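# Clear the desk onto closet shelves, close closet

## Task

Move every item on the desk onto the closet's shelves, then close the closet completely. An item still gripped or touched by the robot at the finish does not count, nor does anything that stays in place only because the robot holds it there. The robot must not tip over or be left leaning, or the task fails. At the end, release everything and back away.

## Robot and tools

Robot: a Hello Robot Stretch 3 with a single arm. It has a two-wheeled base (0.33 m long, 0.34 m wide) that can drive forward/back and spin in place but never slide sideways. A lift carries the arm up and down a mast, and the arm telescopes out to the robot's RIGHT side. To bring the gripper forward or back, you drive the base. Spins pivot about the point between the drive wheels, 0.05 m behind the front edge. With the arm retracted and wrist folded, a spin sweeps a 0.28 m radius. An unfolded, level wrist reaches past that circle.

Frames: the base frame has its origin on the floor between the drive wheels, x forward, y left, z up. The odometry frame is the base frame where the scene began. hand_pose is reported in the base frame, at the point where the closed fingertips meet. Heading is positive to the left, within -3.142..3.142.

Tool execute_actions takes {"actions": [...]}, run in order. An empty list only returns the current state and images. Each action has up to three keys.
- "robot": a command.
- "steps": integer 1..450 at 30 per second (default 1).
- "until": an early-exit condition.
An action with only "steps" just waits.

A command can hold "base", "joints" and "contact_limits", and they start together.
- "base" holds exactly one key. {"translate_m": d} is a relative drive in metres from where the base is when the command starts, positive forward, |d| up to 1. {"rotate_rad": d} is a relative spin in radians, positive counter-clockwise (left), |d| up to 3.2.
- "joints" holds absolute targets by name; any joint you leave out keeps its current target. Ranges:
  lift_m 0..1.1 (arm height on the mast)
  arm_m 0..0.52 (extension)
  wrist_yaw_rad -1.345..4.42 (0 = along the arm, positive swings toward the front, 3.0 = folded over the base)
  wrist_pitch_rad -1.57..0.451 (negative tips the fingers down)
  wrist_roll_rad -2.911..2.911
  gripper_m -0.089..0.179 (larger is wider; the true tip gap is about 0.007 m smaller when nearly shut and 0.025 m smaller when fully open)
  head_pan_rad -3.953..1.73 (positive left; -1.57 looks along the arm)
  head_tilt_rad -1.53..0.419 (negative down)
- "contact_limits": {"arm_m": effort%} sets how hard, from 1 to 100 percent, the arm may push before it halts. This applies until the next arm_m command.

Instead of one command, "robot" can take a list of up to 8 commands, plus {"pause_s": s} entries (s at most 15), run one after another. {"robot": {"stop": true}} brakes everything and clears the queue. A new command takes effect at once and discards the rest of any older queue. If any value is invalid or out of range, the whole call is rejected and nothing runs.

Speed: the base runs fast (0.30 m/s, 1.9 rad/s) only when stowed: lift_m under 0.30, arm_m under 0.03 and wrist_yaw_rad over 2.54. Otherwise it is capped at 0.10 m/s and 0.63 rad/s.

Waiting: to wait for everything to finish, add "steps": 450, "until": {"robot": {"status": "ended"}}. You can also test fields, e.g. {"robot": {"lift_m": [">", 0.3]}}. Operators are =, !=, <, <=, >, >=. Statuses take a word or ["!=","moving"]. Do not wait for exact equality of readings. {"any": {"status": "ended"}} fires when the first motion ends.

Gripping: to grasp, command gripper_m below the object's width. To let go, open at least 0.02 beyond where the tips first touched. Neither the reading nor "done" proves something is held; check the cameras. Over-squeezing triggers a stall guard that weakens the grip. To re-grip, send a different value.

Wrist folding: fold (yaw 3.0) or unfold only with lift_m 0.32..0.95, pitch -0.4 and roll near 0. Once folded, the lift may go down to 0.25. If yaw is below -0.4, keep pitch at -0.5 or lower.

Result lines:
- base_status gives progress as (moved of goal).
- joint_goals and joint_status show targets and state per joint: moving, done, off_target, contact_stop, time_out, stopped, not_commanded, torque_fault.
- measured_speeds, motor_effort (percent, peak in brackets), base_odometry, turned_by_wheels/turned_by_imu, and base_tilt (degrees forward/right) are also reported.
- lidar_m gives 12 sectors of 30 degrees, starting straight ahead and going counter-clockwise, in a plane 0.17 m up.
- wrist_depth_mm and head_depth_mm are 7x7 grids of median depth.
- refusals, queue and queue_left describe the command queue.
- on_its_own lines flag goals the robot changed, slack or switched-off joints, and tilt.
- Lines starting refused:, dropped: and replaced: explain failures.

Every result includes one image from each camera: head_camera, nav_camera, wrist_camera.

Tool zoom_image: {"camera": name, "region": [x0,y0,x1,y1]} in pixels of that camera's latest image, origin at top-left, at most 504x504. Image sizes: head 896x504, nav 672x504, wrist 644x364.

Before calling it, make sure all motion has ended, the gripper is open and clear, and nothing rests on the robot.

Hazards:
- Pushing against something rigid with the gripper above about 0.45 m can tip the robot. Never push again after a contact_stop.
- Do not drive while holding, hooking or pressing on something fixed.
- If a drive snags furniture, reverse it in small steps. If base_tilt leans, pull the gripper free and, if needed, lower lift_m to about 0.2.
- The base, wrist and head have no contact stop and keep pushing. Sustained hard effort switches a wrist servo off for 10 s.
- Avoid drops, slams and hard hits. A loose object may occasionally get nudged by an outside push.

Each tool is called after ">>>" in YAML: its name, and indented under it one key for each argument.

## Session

>>> execute_actions:
  actions: []

Scene clock: 0.00 s.
robot.base_odometry: x=+0.000 y=+0.000 heading=+0.000 (m, m, rad; robot's odometry frame)
robot.turned_by_wheels: +0.000 (rad since the last result)
robot.turned_by_imu: +0.000 (rad since the last result)
robot.base_tilt: forward=-0.6 right=-1.7 (deg)
robot.lidar_m: 2.03 1.38 1.64 1.51 1.34 1.34 1.63 2.22 2.25 2.69 2.41 2.41
robot.head_depth_mm: 2009 2577 2536 2556 2562 2589 2261 / 2036 2740 2747 2770 2766 2772 2265 / 2015 2590 2585 2616 2616 2597 2272 / 2012 2357 2360 2392 2333 2382 2289 / 2031 2164 2164 2136 2137 2187 2132 / 1924 1975 1981 1997 1980 1987 1991 / 1831 1838 1817 1830 1845 1850 1860
robot.base_status: not_commanded
robot.joint_positions: lift_m=+0.305 arm_m=-0.003 wrist_yaw_rad=+3.122 wrist_pitch_rad=-0.459 wrist_roll_rad=+0.006 gripper_m=+0.037 head_pan_rad=+0.017 head_tilt_rad=+0.012
robot.joint_goals: lift_m=+0.305 arm_m=-0.003 wrist_yaw_rad=+3.122 wrist_pitch_rad=-0.459 wrist_roll_rad=+0.006 gripper_m=+0.037 head_pan_rad=+0.017 head_tilt_rad=+0.012
robot.joint_status: lift_m=not_commanded arm_m=not_commanded wrist_yaw_rad=not_commanded wrist_pitch_rad=not_commanded wrist_roll_rad=not_commanded gripper_m=not_commanded head_pan_rad=not_commanded head_tilt_rad=not_commanded
robot.measured_speeds: translate_m=+0.000 rotate_rad=+0.000 lift_m=+0.000 arm_m=+0.000 wrist_yaw_rad=+0.000 wrist_pitch_rad=+0.000 wrist_roll_rad=+0.000 head_pan_rad=+0.000 head_tilt_rad=+0.000
robot: refusals=0 queue=idle queue_left=0
robot.motor_effort: left_wheel=+0 right_wheel=-1 lift_m=+31 arm_m=+0 wrist_yaw_rad=-1 wrist_pitch_rad=+8 wrist_roll_rad=-1 gripper_m=+0 head_pan_rad=+0 head_tilt_rad=+1 (%)
robot.hand_pose: x=-0.0170 y=+0.0771 z=+0.3086 quat_wxyz=(+0.168, +0.692, +0.154, +0.685) (m; robot's base frame)
robot.wrist_depth_mm: 930 - - - - - - / - - - - - - - / 861 840 - 870 892 878 887 / 693 688 668 693 691 691 687 / 570 575 568 572 575 569 564 / 482 496 - - 464 485 486 / 431 - - - 417 421 425
pictures: head_camera (sideways: a quarter turn clockwise sets it upright), nav_camera (sideways: a quarter turn counterclockwise sets it upright), wrist_camera
Images, in order (width x height): head_camera 896x504, nav_camera 672x504, wrist_camera 644x364.

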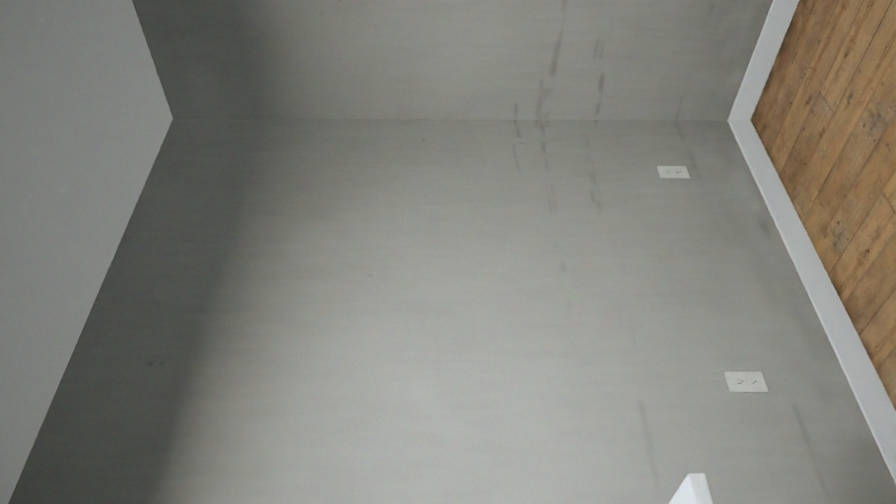

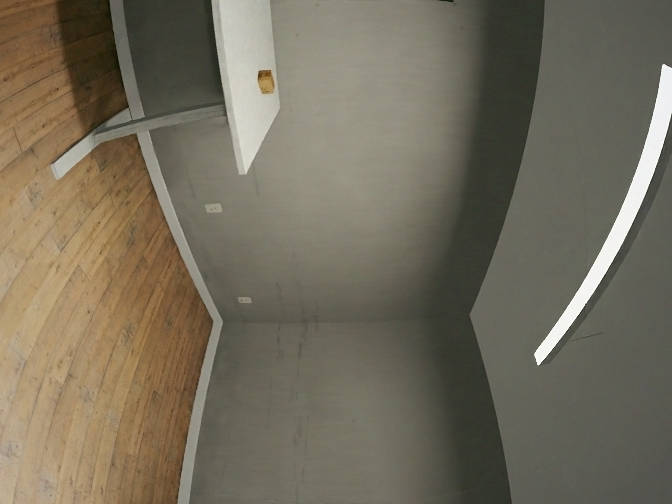

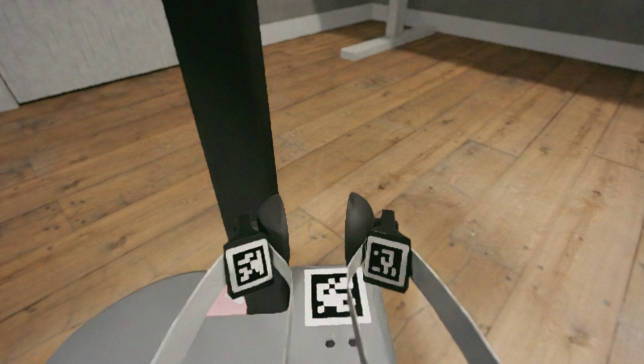

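>>> execute_actions:
  actions:
    - {"robot":{"joints":{"head_pan_rad":1.2,"head_tilt_rad":-0.4}},"steps":100,"until":{"robot":{"status":"ended"}}}

>>> execute_actions:
  actions:
    - {"robot":{"joints":{"head_pan_rad":-1.57,"head_tilt_rad":-0.2}},"steps":150,"until":{"robot":{"status":"ended"}}}

>>> execute_actions:
  actions:
    - {"robot":{"joints":{"head_pan_rad":-3.4,"head_tilt_rad":-0.2}},"steps":150,"until":{"robot":{"status":"ended"}}}

Scene clock: 5.60 s.
robot.base_odometry: x=+0.000 y=+0.000 heading=+0.000 (m, m, rad; robot's odometry frame)
robot.turned_by_wheels: +0.000 (rad since the last result)
robot.turned_by_imu: +0.000 (rad since the last result)
robot.base_tilt: forward=-0.5 right=-1.7 (deg)
robot.lidar_m: 2.03 1.38 1.65 1.51 1.34 1.34 1.63 2.22 2.25 2.69 2.40 2.41
robot.head_depth_mm: 1467 1587 1456 1819 1945 1731 1398 / 1517 1662 1455 1890 2027 1709 1409 / 1588 1717 1444 1980 2128 1710 1401 / 1677 1806 1457 2095 2168 1718 1400 / 1745 1889 1450 2156 1958 1727 1400 / 1842 1971 1616 2270 2225 1728 1398 / 1735 1818 1832 1998 2026 1726 1398
robot.base_status: not_commanded
robot.joint_positions: lift_m=+0.305 arm_m=-0.003 wrist_yaw_rad=+3.122 wrist_pitch_rad=-0.459 wrist_roll_rad=+0.006 gripper_m=+0.037 head_pan_rad=+1.193 head_tilt_rad=-0.395
robot.joint_goals: lift_m=+0.305 arm_m=-0.003 wrist_yaw_rad=+3.122 wrist_pitch_rad=-0.459 wrist_roll_rad=+0.006 gripper_m=+0.037 head_pan_rad=+1.200 head_tilt_rad=-0.400
robot.joint_status: lift_m=not_commanded arm_m=not_commanded wrist_yaw_rad=not_commanded wrist_pitch_rad=not_commanded wrist_roll_rad=not_commanded gripper_m=not_commanded head_pan_rad=done head_tilt_rad=done
robot.measured_speeds: translate_m=+0.000 rotate_rad=+0.000 lift_m=+0.000 arm_m=+0.000 wrist_yaw_rad=+0.000 wrist_pitch_rad=+0.000 wrist_roll_rad=+0.000 head_pan_rad=+0.000 head_tilt_rad=+0.000
robot: refusals=0 queue=done queue_left=0
robot.motor_effort: left_wheel=+0(0) right_wheel=-1(1) lift_m=+30(30) arm_m=+1(1) wrist_yaw_rad=+0(1) wrist_pitch_rad=+8(8) wrist_roll_rad=+0(1) gripper_m=+0(0) head_pan_rad=+3(28) head_tilt_rad=-2(20) (%)
robot.hand_pose: x=-0.0170 y=+0.0771 z=+0.3086 quat_wxyz=(+0.168, +0.692, +0.154, +0.685) (m; robot's base frame)
robot.wrist_depth_mm: 956 - - - - - - / - - - - - - - / 871 844 - 864 875 856 867 / 678 683 683 696 681 678 684 / 564 579 574 564 579 576 566 / 484 502 - - 468 485 495 / 431 - - - 426 425 424
pictures: head_camera (sideways: a quarter turn clockwise sets it upright), nav_camera (sideways: a quarter turn counterclockwise sets it upright), wrist_camera
Images, in order (width x height): head_camera 896x504, nav_camera 672x504, wrist_camera 644x364.

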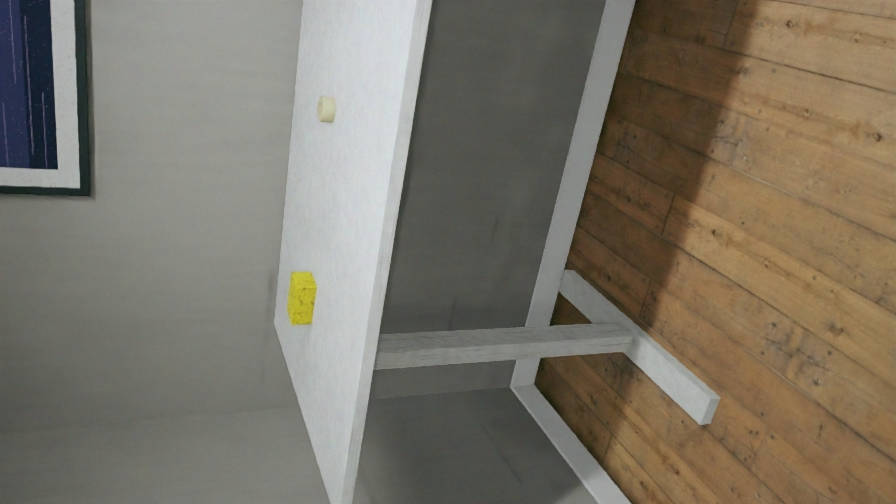

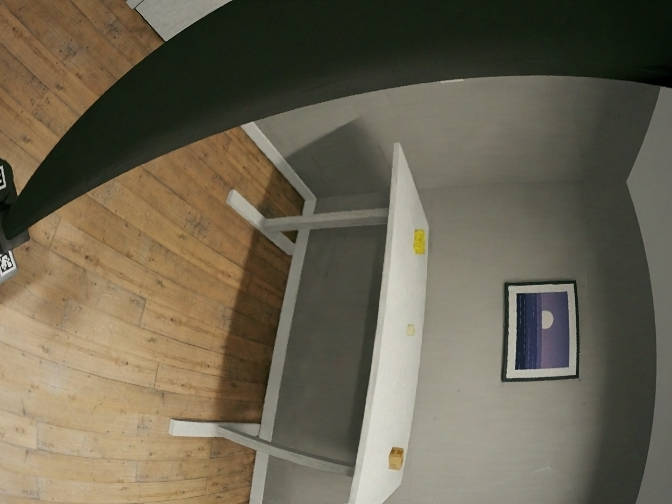

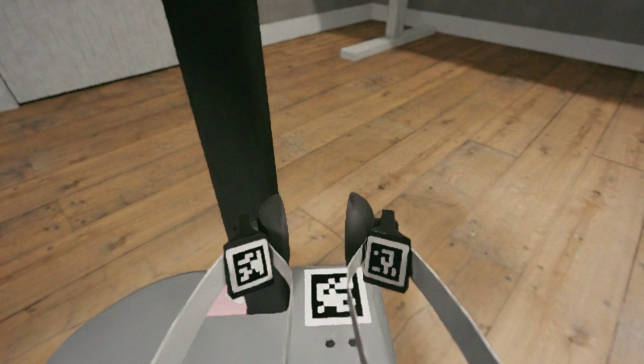

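Scene clock: 7.43 s.
robot.base_odometry: x=+0.000 y=+0.000 heading=+0.000 (m, m, rad; robot's odometry frame)
robot.turned_by_wheels: +0.000 (rad since the last result)
robot.turned_by_imu: +0.000 (rad since the last result)
robot.base_tilt: forward=-0.6 right=-1.7 (deg)
robot.lidar_m: 2.03 1.38 1.64 1.51 1.35 1.34 1.63 2.22 2.25 2.69 2.40 2.41
robot.head_depth_mm: 2257 2334 2419 2491 2579 2130 1653 / 2379 2470 2565 2675 2771 2174 1668 / 3093 3324 3420 3631 3052 2181 1677 / 2908 3018 3134 3291 3056 2147 1662 / 2658 2776 2843 2994 2979 2184 1646 / 2454 2534 2662 2741 2768 2150 1668 / 2282 2359 2414 2530 2602 2168 1666
robot.base_status: not_commanded
robot.joint_positions: lift_m=+0.305 arm_m=-0.003 wrist_yaw_rad=+3.122 wrist_pitch_rad=-0.459 wrist_roll_rad=+0.006 gripper_m=+0.037 head_pan_rad=-1.563 head_tilt_rad=-0.211
robot.joint_goals: lift_m=+0.305 arm_m=-0.003 wrist_yaw_rad=+3.122 wrist_pitch_rad=-0.459 wrist_roll_rad=+0.006 gripper_m=+0.037 head_pan_rad=-1.570 head_tilt_rad=-0.200
robot.joint_status: lift_m=not_commanded arm_m=not_commanded wrist_yaw_rad=not_commanded wrist_pitch_rad=not_commanded wrist_roll_rad=not_commanded gripper_m=not_commanded head_pan_rad=done head_tilt_rad=done
robot.measured_speeds: translate_m=+0.000 rotate_rad=+0.000 lift_m=+0.000 arm_m=+0.000 wrist_yaw_rad=+0.000 wrist_pitch_rad=+0.000 wrist_roll_rad=+0.000 head_pan_rad=+0.000 head_tilt_rad=+0.000
robot: refusals=0 queue=done queue_left=0
robot.motor_effort: left_wheel=+0(0) right_wheel=-1(1) lift_m=+31(31) arm_m=+0(0) wrist_yaw_rad=-1(0) wrist_pitch_rad=+8(7) wrist_roll_rad=+0(1) gripper_m=+1(0) head_pan_rad=-2(27) head_tilt_rad=+3(15) (%)
robot.hand_pose: x=-0.0170 y=+0.0771 z=+0.3086 quat_wxyz=(+0.168, +0.692, +0.154, +0.685) (m; robot's base frame)
robot.wrist_depth_mm: 938 - - - - - - / - - - - - - - / 856 855 - 870 864 891 876 / 695 677 673 690 698 684 688 / 567 561 565 563 581 566 579 / 485 501 - - 473 492 476 / 435 - - - 424 425 426
pictures: head_camera (sideways: a quarter turn clockwise sets it upright), nav_camera (sideways: a quarter turn counterclockwise sets it upright), wrist_camera
Images, in order (width x height): head_camera 896x504, nav_camera 672x504, wrist_camera 644x364.

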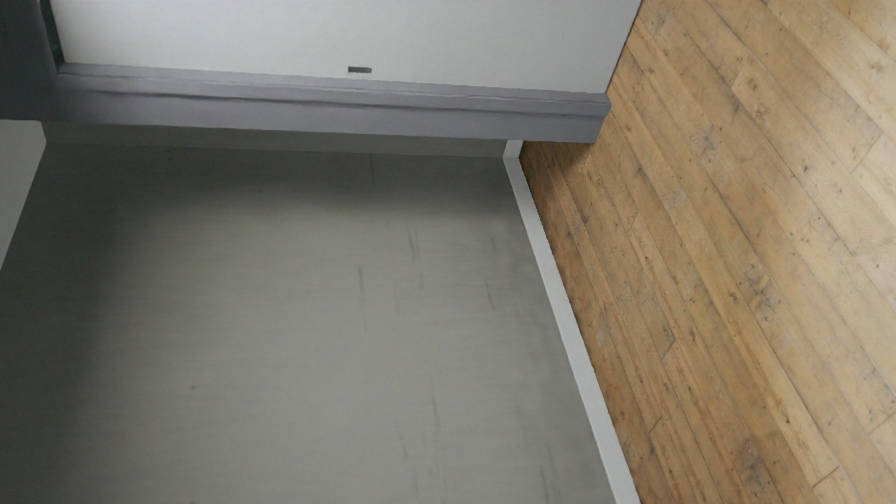

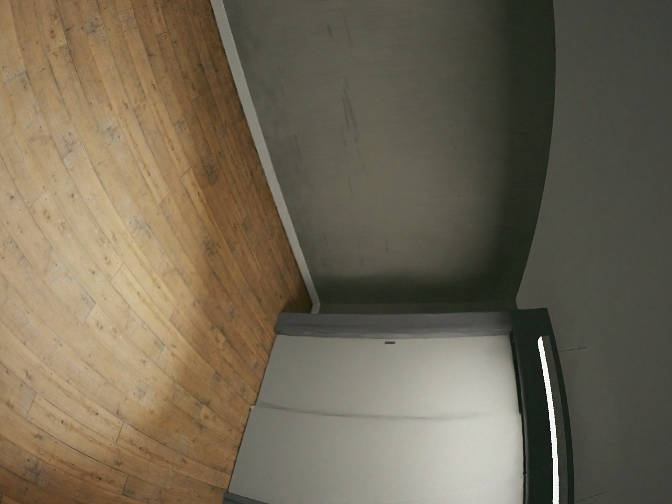

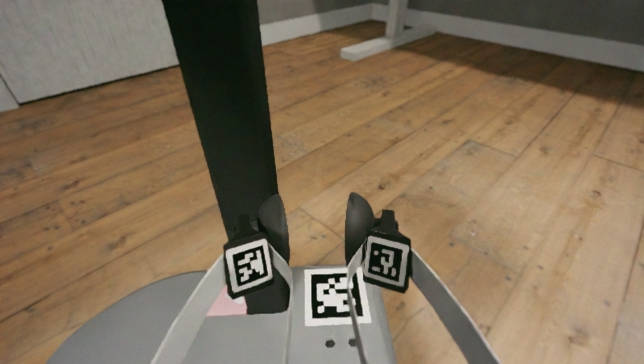

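Scene clock: 8.87 s.
robot.base_odometry: x=+0.000 y=+0.000 heading=+0.000 (m, m, rad; robot's odometry frame)
robot.turned_by_wheels: +0.000 (rad since the last result)
robot.turned_by_imu: +0.000 (rad since the last result)
robot.base_tilt: forward=-0.5 right=-1.8 (deg)
robot.lidar_m: 2.04 1.38 1.64 1.51 1.34 1.33 1.62 2.22 2.26 2.68 2.40 2.41
robot.head_depth_mm: 1194 1239 1281 1329 1376 1434 1489 / 1255 1302 1359 1415 1474 1514 1572 / 1337 1379 1430 1494 1566 1643 1640 / 1411 1465 1520 1579 1685 1758 1666 / 1485 1545 1620 1692 1787 1891 1659 / 1602 1677 1752 1829 1940 2009 1659 / 1704 1800 1866 1975 2123 2128 1673
robot.base_status: not_commanded
robot.joint_positions: lift_m=+0.305 arm_m=-0.003 wrist_yaw_rad=+3.122 wrist_pitch_rad=-0.459 wrist_roll_rad=+0.006 gripper_m=+0.037 head_pan_rad=-3.393 head_tilt_rad=-0.211
robot.joint_goals: lift_m=+0.305 arm_m=-0.003 wrist_yaw_rad=+3.122 wrist_pitch_rad=-0.459 wrist_roll_rad=+0.006 gripper_m=+0.037 head_pan_rad=-3.400 head_tilt_rad=-0.200
robot.joint_status: lift_m=not_commanded arm_m=not_commanded wrist_yaw_rad=not_commanded wrist_pitch_rad=not_commanded wrist_roll_rad=not_commanded gripper_m=not_commanded head_pan_rad=done head_tilt_rad=done
robot.measured_speeds: translate_m=+0.000 rotate_rad=+0.000 lift_m=+0.000 arm_m=+0.000 wrist_yaw_rad=+0.000 wrist_pitch_rad=+0.000 wrist_roll_rad=+0.000 head_pan_rad=+0.000 head_tilt_rad=+0.000
robot: refusals=0 queue=done queue_left=0
robot.motor_effort: left_wheel=+0(0) right_wheel=-1(1) lift_m=+31(31) arm_m=+1(0) wrist_yaw_rad=-1(1) wrist_pitch_rad=+8(8) wrist_roll_rad=-1(1) gripper_m=+1(0) head_pan_rad=-2(26) head_tilt_rad=+3(1) (%)
robot.hand_pose: x=-0.0170 y=+0.0771 z=+0.3086 quat_wxyz=(+0.168, +0.692, +0.154, +0.685) (m; robot's base frame)
robot.wrist_depth_mm: 949 - - - - - - / - - - - - - - / 862 867 - 881 873 857 873 / 691 693 691 701 675 676 687 / 563 569 561 567 582 563 567 / 487 501 - - 475 490 491 / 432 - - - 427 427 431
pictures: head_camera (sideways: a quarter turn clockwise sets it upright), nav_camera (sideways: a quarter turn counterclockwise sets it upright), wrist_camera
Images, in order (width x height): head_camera 896x504, nav_camera 672x504, wrist_camera 644x364.

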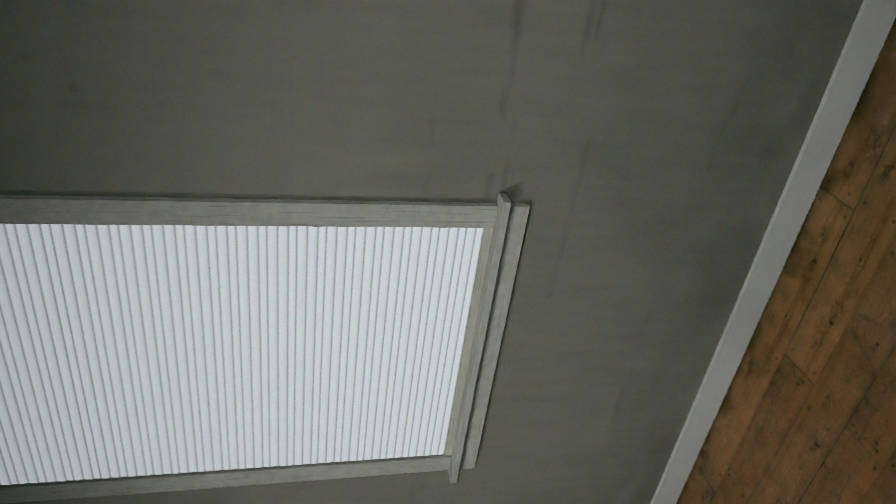

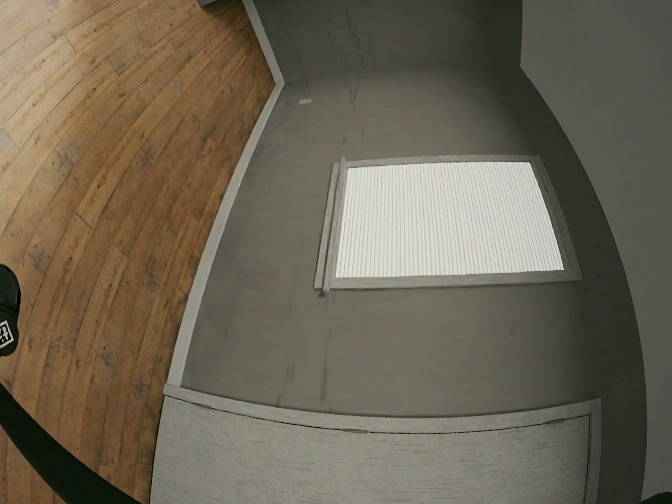

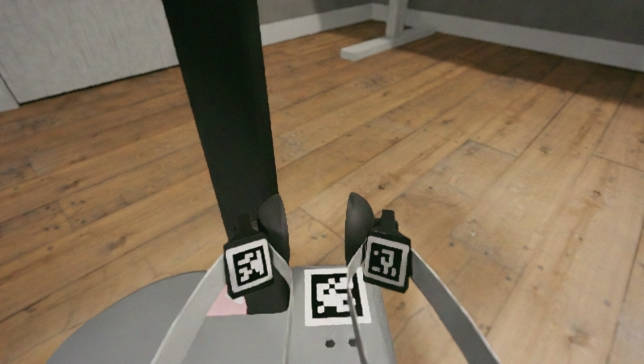

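>>> execute_actions:
  actions:
    - {"robot":[{"joints":{"lift_m":0.27,"head_pan_rad":-1.57,"head_tilt_rad":-0.55},"base":{"rotate_rad":0.63}},{"base":{"translate_m":0.65}},{"base":{"rotate_rad":1.56}}],"steps":450,"until":{"robot":{"status":"ended"}}}

Scene clock: 36.63 s.
robot.base_odometry: x=+0.525 y=+0.383 heading=+2.190 (m, m, rad; robot's odometry frame)
robot.turned_by_wheels: +2.190 (rad since the last result)
robot.turned_by_imu: +2.195 (rad since the last result)
robot.base_tilt: forward=-0.5 right=-1.8 (deg)
robot.lidar_m: 1.40 1.44 1.83 2.86 2.93 2.51 2.33 1.88 0.75 0.74 1.17 1.19
robot.head_depth_mm: 1014 1113 949 635 492 1504 1268 / 1001 1100 895 634 492 1459 1262 / 987 1079 765 636 492 1396 1234 / 974 1068 893 633 491 1459 1279 / 966 1049 896 635 492 1474 1265 / 950 1037 893 633 492 1421 1265 / 940 1026 895 635 492 1435 1266
robot.base_status: done (rotate_rad +1.5599 of +1.5600)
robot.joint_positions: lift_m=+0.271 arm_m=-0.003 wrist_yaw_rad=+3.122 wrist_pitch_rad=-0.459 wrist_roll_rad=+0.006 gripper_m=+0.037 head_pan_rad=-1.577 head_tilt_rad=-0.544
robot.joint_goals: lift_m=+0.270 arm_m=-0.003 wrist_yaw_rad=+3.122 wrist_pitch_rad=-0.459 wrist_roll_rad=+0.006 gripper_m=+0.037 head_pan_rad=-1.570 head_tilt_rad=-0.550
robot.joint_status: lift_m=done arm_m=not_commanded wrist_yaw_rad=not_commanded wrist_pitch_rad=not_commanded wrist_roll_rad=not_commanded gripper_m=not_commanded head_pan_rad=done head_tilt_rad=done
robot.measured_speeds: translate_m=+0.000 rotate_rad=+0.000 lift_m=+0.000 arm_m=+0.000 wrist_yaw_rad=+0.000 wrist_pitch_rad=+0.000 wrist_roll_rad=+0.000 head_pan_rad=+0.000 head_tilt_rad=+0.000
robot: refusals=0 queue=done queue_left=0
robot.motor_effort: left_wheel=-2(10) right_wheel=+2(9) lift_m=+17(29) arm_m=+1(0) wrist_yaw_rad=-1(1) wrist_pitch_rad=+8(8) wrist_roll_rad=+0(0) gripper_m=+0(1) head_pan_rad=+3(27) head_tilt_rad=-3(21) (%)
robot.hand_pose: x=-0.0170 y=+0.0770 z=+0.2741 quat_wxyz=(+0.168, +0.692, +0.154, +0.685) (m; robot's base frame)
robot.wrist_depth_mm: - - - - - - - / - - - - - - - / 793 786 - 775 802 782 781 / 628 635 646 631 647 641 638 / 523 531 523 540 531 519 514 / 450 - - - 445 445 455 / - - - - 389 393 393
pictures: head_camera (sideways: a quarter turn clockwise sets it upright), nav_camera (sideways: a quarter turn counterclockwise sets it upright), wrist_camera
Images, in order (width x height): head_camera 896x504, nav_camera 672x504, wrist_camera 644x364.

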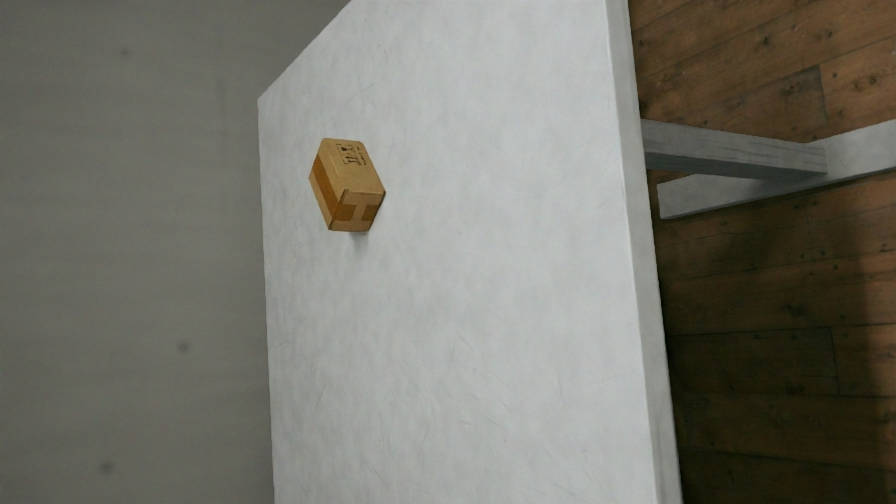

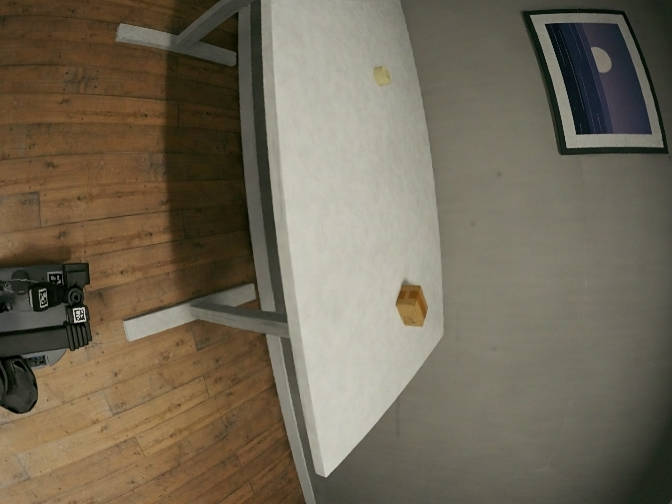

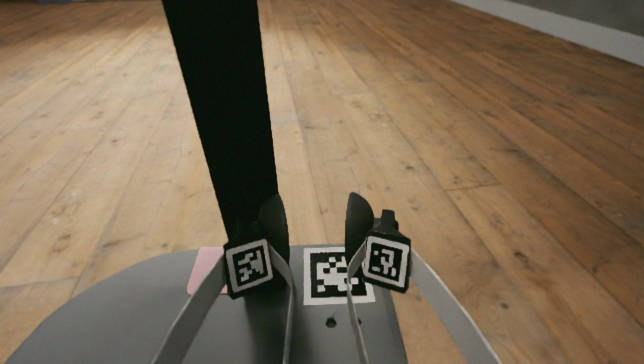

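>>> execute_actions:
  actions:
    - {"robot":[{"joints":{"lift_m":0.93,"wrist_pitch_rad":-0.4},"base":{"translate_m":-0.07}},{"joints":{"wrist_yaw_rad":0,"gripper_m":0.17}},{"joints":{"arm_m":0.2}}],"steps":450,"until":{"robot":{"status":"ended"}}}

Scene clock: 57.10 s.
robot.base_odometry: x=+0.566 y=+0.326 heading=+2.190 (m, m, rad; robot's odometry frame)
robot.turned_by_wheels: +0.000 (rad since the last result)
robot.turned_by_imu: +0.325 (rad since the last result)
robot.base_tilt: forward=-0.6 right=-1.8 (deg)
robot.lidar_m: 1.43 1.60 2.67 2.86 2.77 2.32 2.31 1.40 0.74 1.16 1.21 1.43
robot.head_depth_mm: 940 1030 939 - 475 1336 1183 / 957 1046 1000 - 460 1463 1268 / 971 1070 939 - 461 1494 1269 / 988 1087 944 - 475 1498 1266 / 1011 1104 881 657 505 1507 1261 / 1030 1131 884 630 505 1495 1268 / 1046 1148 833 629 523 1491 1264
robot.base_status: done (translate_m -0.0700 of -0.0700)
robot.joint_positions: lift_m=+0.930 arm_m=+0.200 wrist_yaw_rad=+0.006 wrist_pitch_rad=-0.341 wrist_roll_rad=+0.004 gripper_m=+0.170 head_pan_rad=-1.576 head_tilt_rad=-0.549
robot.joint_goals: lift_m=+0.930 arm_m=+0.200 wrist_yaw_rad=+0.000 wrist_pitch_rad=-0.400 wrist_roll_rad=+0.004 gripper_m=+0.170 head_pan_rad=-1.570 head_tilt_rad=-0.550
robot.joint_status: lift_m=done arm_m=done wrist_yaw_rad=done wrist_pitch_rad=done wrist_roll_rad=not_commanded gripper_m=done head_pan_rad=done head_tilt_rad=done
robot.measured_speeds: translate_m=+0.001 rotate_rad=-0.001 lift_m=+0.000 arm_m=+0.000 wrist_yaw_rad=+0.000 wrist_pitch_rad=+0.000 wrist_roll_rad=+0.000 head_pan_rad=+0.000 head_tilt_rad=+0.000
robot: refusals=0 queue=done queue_left=0
robot.motor_effort: left_wheel=-3(44) right_wheel=-6(21) lift_m=+22(44) arm_m=+2(12) wrist_yaw_rad=-5(54) wrist_pitch_rad=-36(100) wrist_roll_rad=+0(39) gripper_m=-3(100) head_pan_rad=+1(3) head_tilt_rad=+0(2) (%)
robot.hand_pose: x=-0.0201 y=-0.5782 z=+0.9607 quat_wxyz=(+0.696, +0.122, -0.698, -0.118) (m; robot's base frame)
robot.wrist_depth_mm: 751 716 664 642 619 574 562 / 536 525 527 513 519 512 515 / 329 330 326 324 323 325 264 / 236 238 238 238 237 234 234 / 196 194 186 186 185 193 186 / - 151 154 153 153 148 153 / 127 131 131 131 130 130 130
pictures: head_camera (sideways: a quarter turn clockwise sets it upright), nav_camera (sideways: a quarter turn counterclockwise sets it upright), wrist_camera
Images, in order (width x height): head_camera 896x504, nav_camera 672x504, wrist_camera 644x364.

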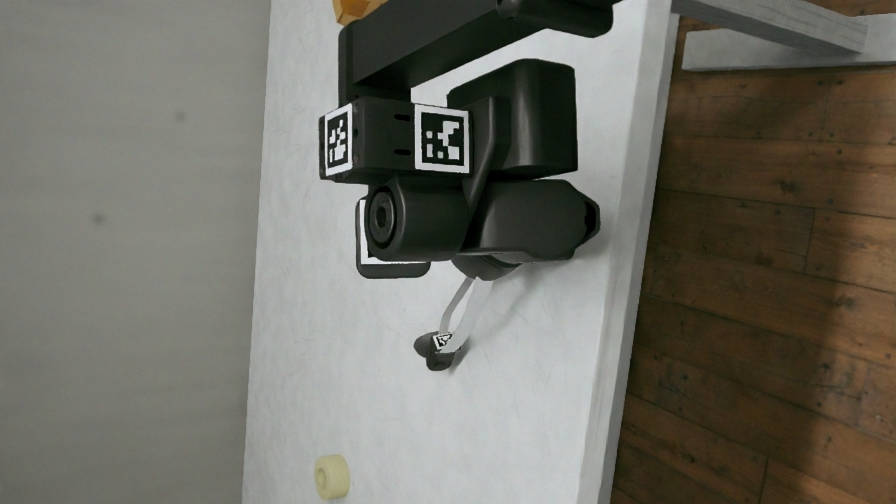

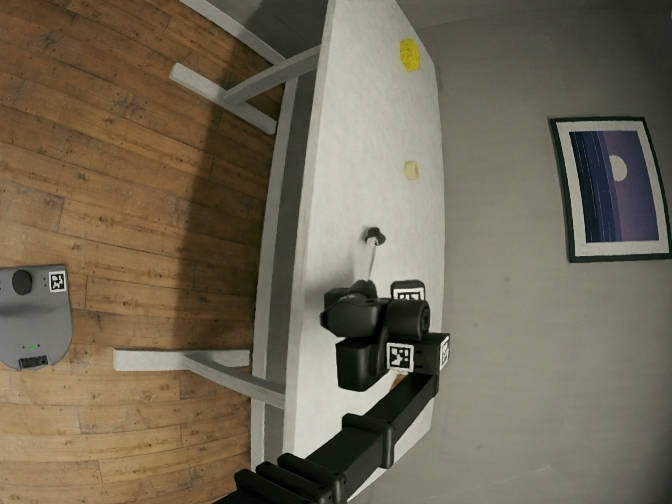

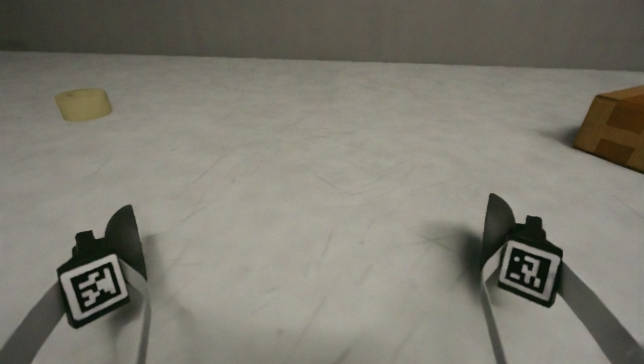

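>>> execute_actions:
  actions:
    - {"robot":[{"joints":{"lift_m":1.02}},{"base":{"rotate_rad":-0.325}}],"steps":450,"until":{"robot":{"status":"ended"}}}

Scene clock: 62.37 s.
robot.base_odometry: x=+0.566 y=+0.326 heading=+1.865 (m, m, rad; robot's odometry frame)
robot.turned_by_wheels: -0.325 (rad since the last result)
robot.turned_by_imu: -0.325 (rad since the last result)
robot.base_tilt: forward=-0.6 right=-1.8 (deg)
robot.lidar_m: 1.42 1.45 1.85 2.86 2.91 2.50 2.31 1.90 1.26 0.74 1.18 1.21
robot.head_depth_mm: 1024 - 1223 605 504 1500 1267 / 1012 - - 604 502 1482 1265 / 992 1061 - 592 488 1134 1235 / 981 1057 - 581 489 1500 1270 / 970 1057 936 630 490 1490 1268 / 958 1046 882 629 488 1458 1266 / 948 1033 882 629 488 1468 1269
robot.base_status: done (rotate_rad -0.3249 of -0.3250)
robot.joint_positions: lift_m=+1.019 arm_m=+0.200 wrist_yaw_rad=+0.002 wrist_pitch_rad=-0.413 wrist_roll_rad=+0.004 gripper_m=+0.170 head_pan_rad=-1.576 head_tilt_rad=-0.549
robot.joint_goals: lift_m=+1.020 arm_m=+0.200 wrist_yaw_rad=+0.000 wrist_pitch_rad=-0.400 wrist_roll_rad=+0.004 gripper_m=+0.170 head_pan_rad=-1.570 head_tilt_rad=-0.550
robot.joint_status: lift_m=done arm_m=done wrist_yaw_rad=done wrist_pitch_rad=done wrist_roll_rad=not_commanded gripper_m=done head_pan_rad=done head_tilt_rad=done
robot.measured_speeds: translate_m=+0.000 rotate_rad=+0.000 lift_m=+0.000 arm_m=+0.000 wrist_yaw_rad=+0.000 wrist_pitch_rad=+0.000 wrist_roll_rad=+0.000 head_pan_rad=+0.000 head_tilt_rad=+0.000
robot: refusals=0 queue=done queue_left=0
robot.motor_effort: left_wheel=+2(7) right_wheel=-3(7) lift_m=+43(44) arm_m=+2(2) wrist_yaw_rad=-2(5) wrist_pitch_rad=+7(35) wrist_roll_rad=+0(0) gripper_m=+0(2) head_pan_rad=+3(3) head_tilt_rad=+0(0) (%)
robot.hand_pose: x=-0.0212 y=-0.5698 z=+1.0333 quat_wxyz=(+0.691, +0.145, -0.693, -0.145) (m; robot's base frame)
robot.wrist_depth_mm: 577 610 611 639 678 713 732 / 592 635 634 637 639 784 810 / 447 445 449 419 431 827 935 / 342 344 341 333 345 347 - / 278 292 280 282 279 292 285 / 244 232 237 236 235 229 235 / 200 203 203 204 204 205 205
pictures: head_camera (sideways: a quarter turn clockwise sets it upright), nav_camera (sideways: a quarter turn counterclockwise sets it upright), wrist_camera
Images, in order (width x height): head_camera 896x504, nav_camera 672x504, wrist_camera 644x364.

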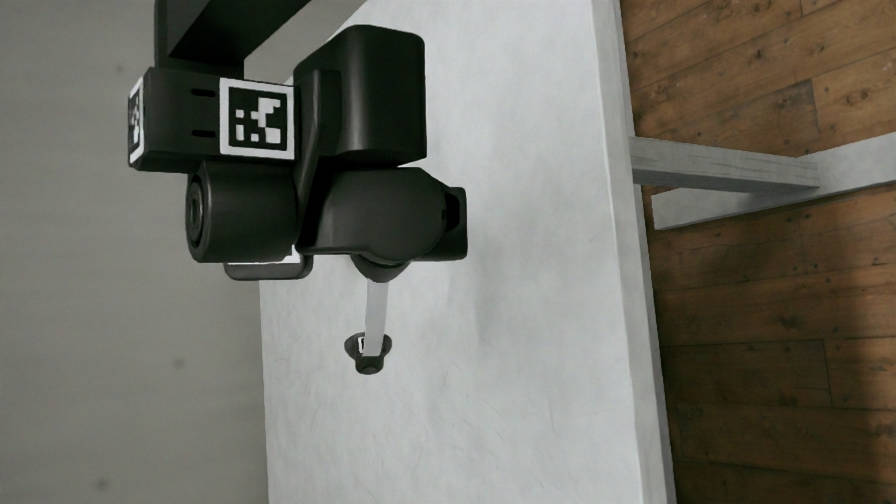

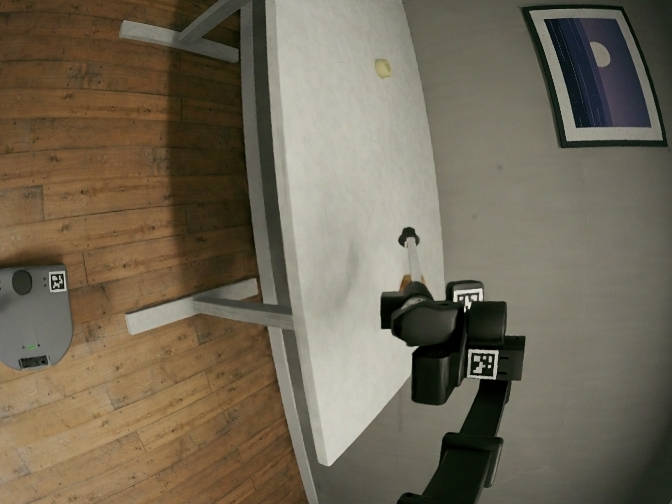

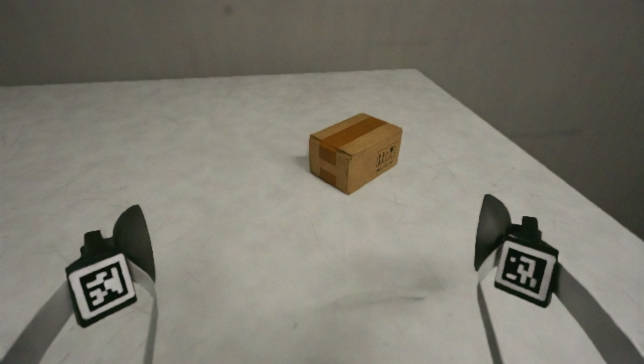

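>>> execute_actions:
  actions:
    - {"robot":[{"joints":{"lift_m":0.965,"arm_m":0.38},"base":{"translate_m":-0.045}}],"steps":450,"until":{"robot":{"status":"ended"}}}

Scene clock: 68.00 s.
robot.base_odometry: x=+0.579 y=+0.283 heading=+1.865 (m, m, rad; robot's odometry frame)
robot.turned_by_wheels: +0.000 (rad since the last result)
robot.turned_by_imu: +0.000 (rad since the last result)
robot.base_tilt: forward=-0.5 right=-1.7 (deg)
robot.lidar_m: 1.48 1.50 1.92 2.85 2.91 2.45 2.27 1.91 1.26 0.74 1.18 1.25
robot.head_depth_mm: 1026 1125 - 582 523 1496 1269 / 1016 1089 793 629 504 1494 1270 / 994 1070 - 629 504 1139 1231 / 989 1067 751 630 488 1498 1270 / 972 1072 909 627 489 1503 1262 / 957 1052 877 628 488 1460 1269 / 945 1044 883 627 489 1456 1259
robot.base_status: done (translate_m -0.0450 of -0.0450)
robot.joint_positions: lift_m=+0.966 arm_m=+0.380 wrist_yaw_rad=+0.001 wrist_pitch_rad=-0.414 wrist_roll_rad=+0.004 gripper_m=+0.170 head_pan_rad=-1.576 head_tilt_rad=-0.549
robot.joint_goals: lift_m=+0.965 arm_m=+0.380 wrist_yaw_rad=+0.000 wrist_pitch_rad=-0.400 wrist_roll_rad=+0.004 gripper_m=+0.170 head_pan_rad=-1.570 head_tilt_rad=-0.550
robot.joint_status: lift_m=done arm_m=done wrist_yaw_rad=done wrist_pitch_rad=done wrist_roll_rad=not_commanded gripper_m=done head_pan_rad=done head_tilt_rad=done
robot.measured_speeds: translate_m=+0.000 rotate_rad=+0.000 lift_m=+0.000 arm_m=+0.000 wrist_yaw_rad=+0.000 wrist_pitch_rad=+0.000 wrist_roll_rad=+0.000 head_pan_rad=+0.000 head_tilt_rad=+0.000
robot: refusals=0 queue=done queue_left=0
robot.motor_effort: left_wheel=+3(4) right_wheel=-4(7) lift_m=+17(43) arm_m=+3(6) wrist_yaw_rad=-2(1) wrist_pitch_rad=+8(8) wrist_roll_rad=+0(0) gripper_m=+0(0) head_pan_rad=+2(3) head_tilt_rad=-1(1) (%)
robot.hand_pose: x=-0.0212 y=-0.7495 z=+0.9791 quat_wxyz=(+0.691, +0.146, -0.693, -0.145) (m; robot's base frame)
robot.wrist_depth_mm: 435 454 472 494 512 536 568 / 458 474 464 461 465 593 621 / 325 328 328 328 328 350 689 / 253 253 252 169 241 251 767 / 205 214 148 143 191 213 207 / - 169 167 140 173 170 175 / 145 150 150 146 149 149 150
pictures: head_camera (sideways: a quarter turn clockwise sets it upright), nav_camera (sideways: a quarter turn counterclockwise sets it upright), wrist_camera
Images, in order (width x height): head_camera 896x504, nav_camera 672x504, wrist_camera 644x364.

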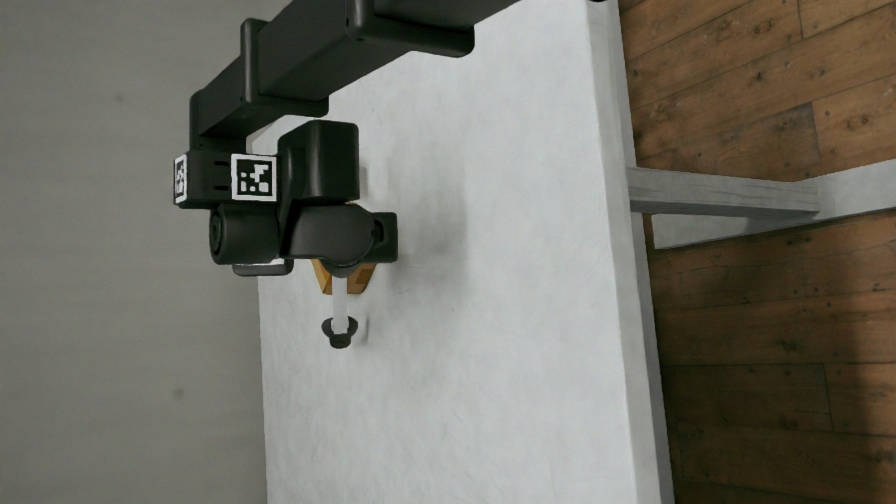

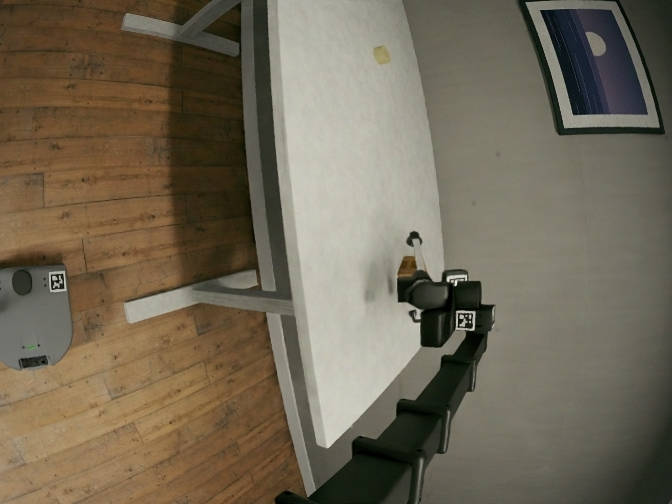

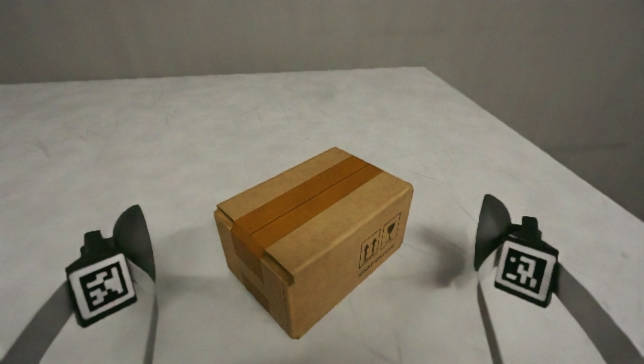

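>>> execute_actions:
  actions:
    - {"robot":[{"joints":{"arm_m":0.41}},{"joints":{"gripper_m":0.04}},{"pause_s":0.5},{"joints":{"lift_m":1.03}}],"steps":450,"until":{"robot":{"status":"ended"}}}

Scene clock: 73.80 s.
robot.base_odometry: x=+0.579 y=+0.283 heading=+1.865 (m, m, rad; robot's odometry frame)
robot.turned_by_wheels: +0.000 (rad since the last result)
robot.turned_by_imu: +0.001 (rad since the last result)
robot.base_tilt: forward=-0.6 right=-1.7 (deg)
robot.lidar_m: 1.48 1.50 1.91 2.85 2.92 2.45 2.27 1.91 1.26 0.73 1.18 1.25
robot.head_depth_mm: 1016 - 1250 629 520 1497 1263 / 1000 1139 884 629 505 1494 1268 / 979 - 834 629 506 1136 1224 / 982 1085 787 630 488 1481 1265 / 973 1066 833 630 488 1505 1265 / 965 1054 876 629 489 1454 1264 / 948 1039 881 629 489 1461 1264
robot.base_status: done (translate_m -0.0450 of -0.0450)
robot.joint_positions: lift_m=+1.029 arm_m=+0.410 wrist_yaw_rad=+0.001 wrist_pitch_rad=-0.422 wrist_roll_rad=+0.005 gripper_m=+0.050 head_pan_rad=-1.576 head_tilt_rad=-0.549
robot.joint_goals: lift_m=+1.030 arm_m=+0.410 wrist_yaw_rad=+0.000 wrist_pitch_rad=-0.400 wrist_roll_rad=+0.005 gripper_m=+0.048 head_pan_rad=-1.570 head_tilt_rad=-0.550
robot.joint_status: lift_m=done arm_m=done wrist_yaw_rad=done wrist_pitch_rad=done wrist_roll_rad=not_commanded gripper_m=off_target head_pan_rad=done head_tilt_rad=done
robot.measured_speeds: translate_m=+0.000 rotate_rad=+0.000 lift_m=+0.000 arm_m=+0.000 wrist_yaw_rad=+0.000 wrist_pitch_rad=+0.000 wrist_roll_rad=+0.000 head_pan_rad=+0.000 head_tilt_rad=+0.000
robot: refusals=0 queue=done queue_left=0
robot.on_its_own: gripper_m is held at +0.048, not at your +0.040, by its stall guard, which is still easing
robot.motor_effort: left_wheel=+2(3) right_wheel=-4(4) lift_m=+44(46) arm_m=+3(3) wrist_yaw_rad=-1(2) wrist_pitch_rad=+13(13) wrist_roll_rad=+0(0) gripper_m=-36(100) head_pan_rad=+3(3) head_tilt_rad=-1(1) (%)
robot.hand_pose: x=-0.0214 y=-0.7785 z=+1.0413 quat_wxyz=(+0.690, +0.148, -0.693, -0.148) (m; robot's base frame)
robot.wrist_depth_mm: 416 430 450 462 491 507 522 / 447 476 499 509 535 562 582 / 455 459 459 452 459 606 657 / 353 358 357 355 358 690 764 / 290 290 138 136 139 288 867 / 246 253 118 117 147 241 263 / 212 210 200 119 211 211 211
pictures: head_camera (sideways: a quarter turn clockwise sets it upright), nav_camera (sideways: a quarter turn counterclockwise sets it upright), wrist_camera
Images, in order (width x height): head_camera 896x504, nav_camera 672x504, wrist_camera 644x364.

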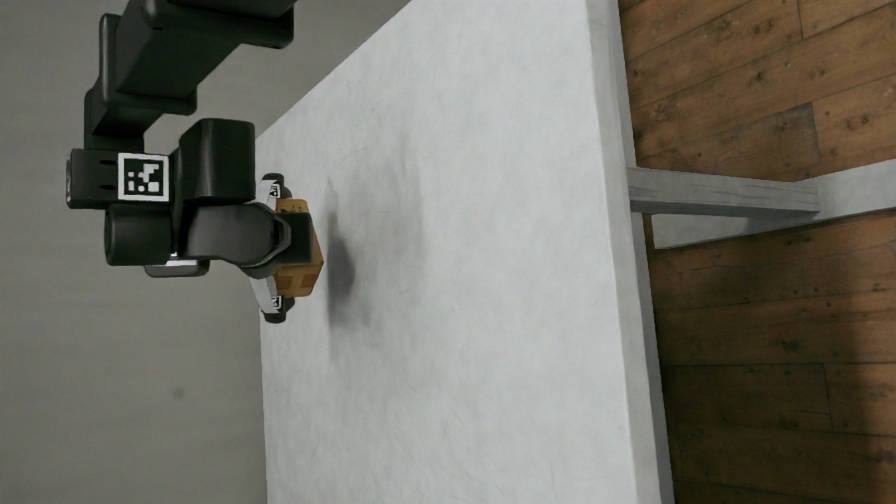

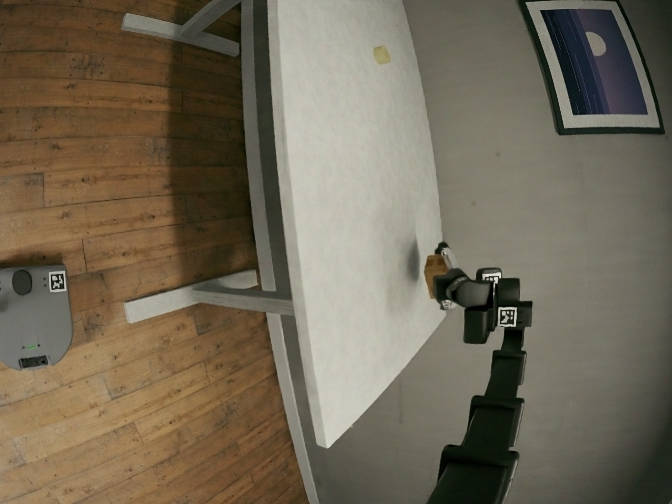

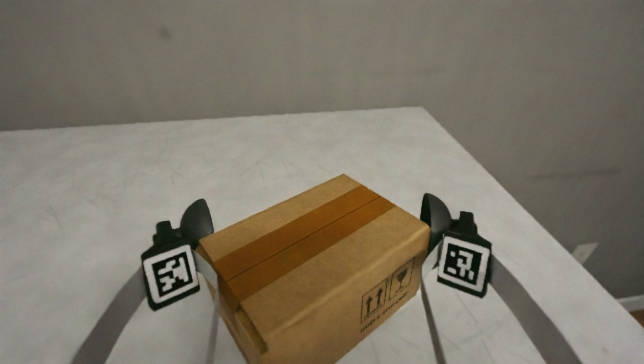

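>>> execute_actions:
  actions:
    - {"robot":[{"joints":{"arm_m":0.3}},{"joints":{"lift_m":0.968}},{"joints":{"gripper_m":0.17}},{"joints":{"lift_m":1.06}},{"joints":{"arm_m":0.0,"gripper_m":0.0,"head_pan_rad":1.57,"head_tilt_rad":-0.1}}],"steps":450,"until":{"robot":{"status":"ended"}}}

Scene clock: 87.70 s.
robot.base_odometry: x=+0.579 y=+0.283 heading=+1.865 (m, m, rad; robot's odometry frame)
robot.turned_by_wheels: +0.000 (rad since the last result)
robot.turned_by_imu: +0.002 (rad since the last result)
robot.base_tilt: forward=-0.6 right=-1.7 (deg)
robot.lidar_m: 1.47 1.50 1.91 2.86 2.91 2.45 2.27 1.91 1.26 0.74 1.18 1.25
robot.head_depth_mm: 2669 3131 3113 3169 3187 2552 1884 / 2643 3505 3604 3674 3780 2545 1866 / 3027 3364 3563 3606 3651 2568 1865 / 3057 3400 3446 3561 3534 2543 1875 / 2402 2631 2725 2794 2874 2544 1876 / 2351 2594 2726 2758 2826 2562 1858 / 2355 2575 2646 2722 2800 2543 1809
robot.base_status: done (translate_m -0.0450 of -0.0450)
robot.joint_positions: lift_m=+1.059 arm_m=+0.000 wrist_yaw_rad=+0.001 wrist_pitch_rad=-0.419 wrist_roll_rad=+0.005 gripper_m=+0.000 head_pan_rad=+1.563 head_tilt_rad=-0.112
robot.joint_goals: lift_m=+1.060 arm_m=+0.000 wrist_yaw_rad=+0.000 wrist_pitch_rad=-0.400 wrist_roll_rad=+0.005 gripper_m=+0.000 head_pan_rad=+1.570 head_tilt_rad=-0.100
robot.joint_status: lift_m=done arm_m=done wrist_yaw_rad=done wrist_pitch_rad=done wrist_roll_rad=not_commanded gripper_m=done head_pan_rad=done head_tilt_rad=done
robot.measured_speeds: translate_m=+0.000 rotate_rad=+0.000 lift_m=+0.000 arm_m=+0.000 wrist_yaw_rad=+0.000 wrist_pitch_rad=+0.000 wrist_roll_rad=+0.000 head_pan_rad=+0.000 head_tilt_rad=+0.000
robot: refusals=0 queue=done queue_left=0
robot.motor_effort: left_wheel=+2(2) right_wheel=-4(4) lift_m=+43(43) arm_m=-3(7) wrist_yaw_rad=-1(1) wrist_pitch_rad=+11(13) wrist_roll_rad=+0(0) gripper_m=-3(100) head_pan_rad=+3(26) head_tilt_rad=+5(22) (%)
robot.hand_pose: x=-0.0214 y=-0.3697 z=+1.0720 quat_wxyz=(+0.690, +0.147, -0.693, -0.147) (m; robot's base frame)
robot.wrist_depth_mm: 753 783 789 832 826 884 965 / 754 738 759 742 925 - - / 540 520 536 442 526 - - / 405 411 408 406 412 - - / 334 335 335 - 330 335 - / 282 284 283 273 280 283 293 / 244 244 243 251 262 - -
pictures: head_camera (sideways: a quarter turn clockwise sets it upright), nav_camera (sideways: a quarter turn counterclockwise sets it upright), wrist_camera
Images, in order (width x height): head_camera 896x504, nav_camera 672x504, wrist_camera 644x364.

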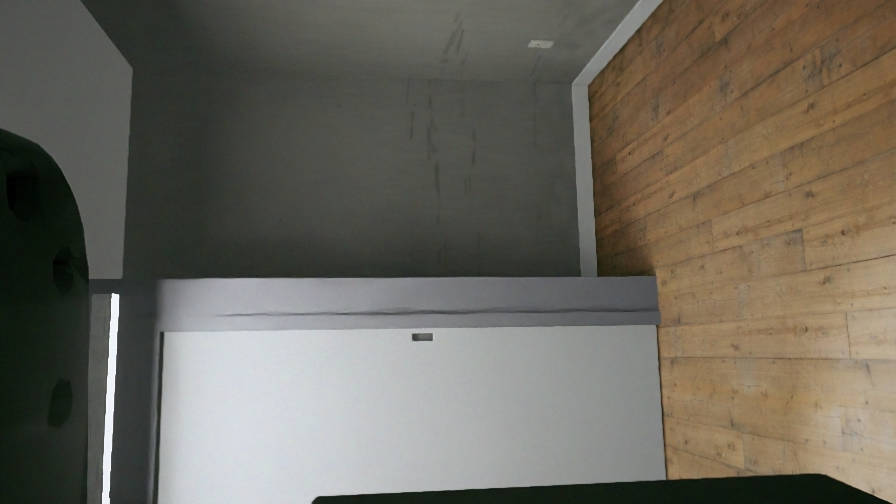

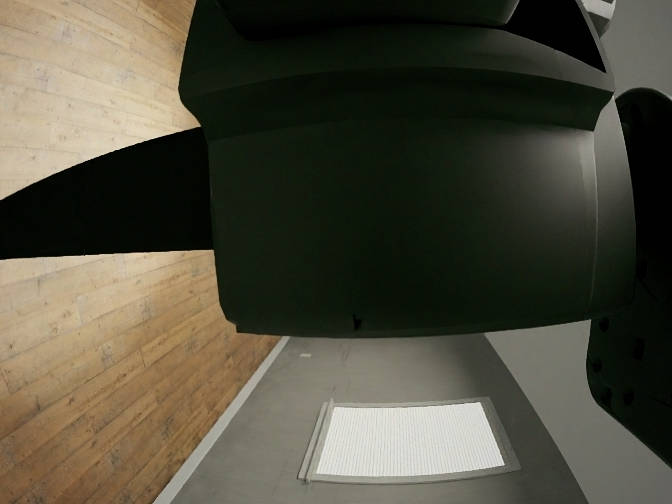

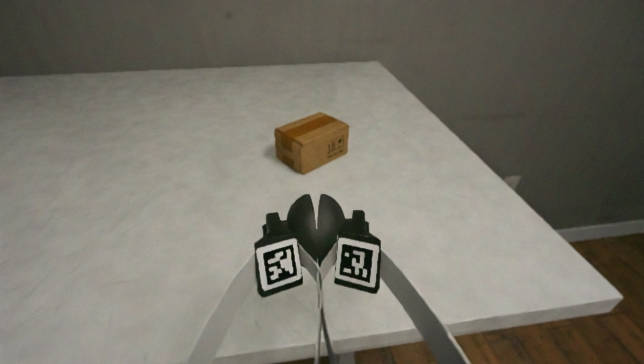

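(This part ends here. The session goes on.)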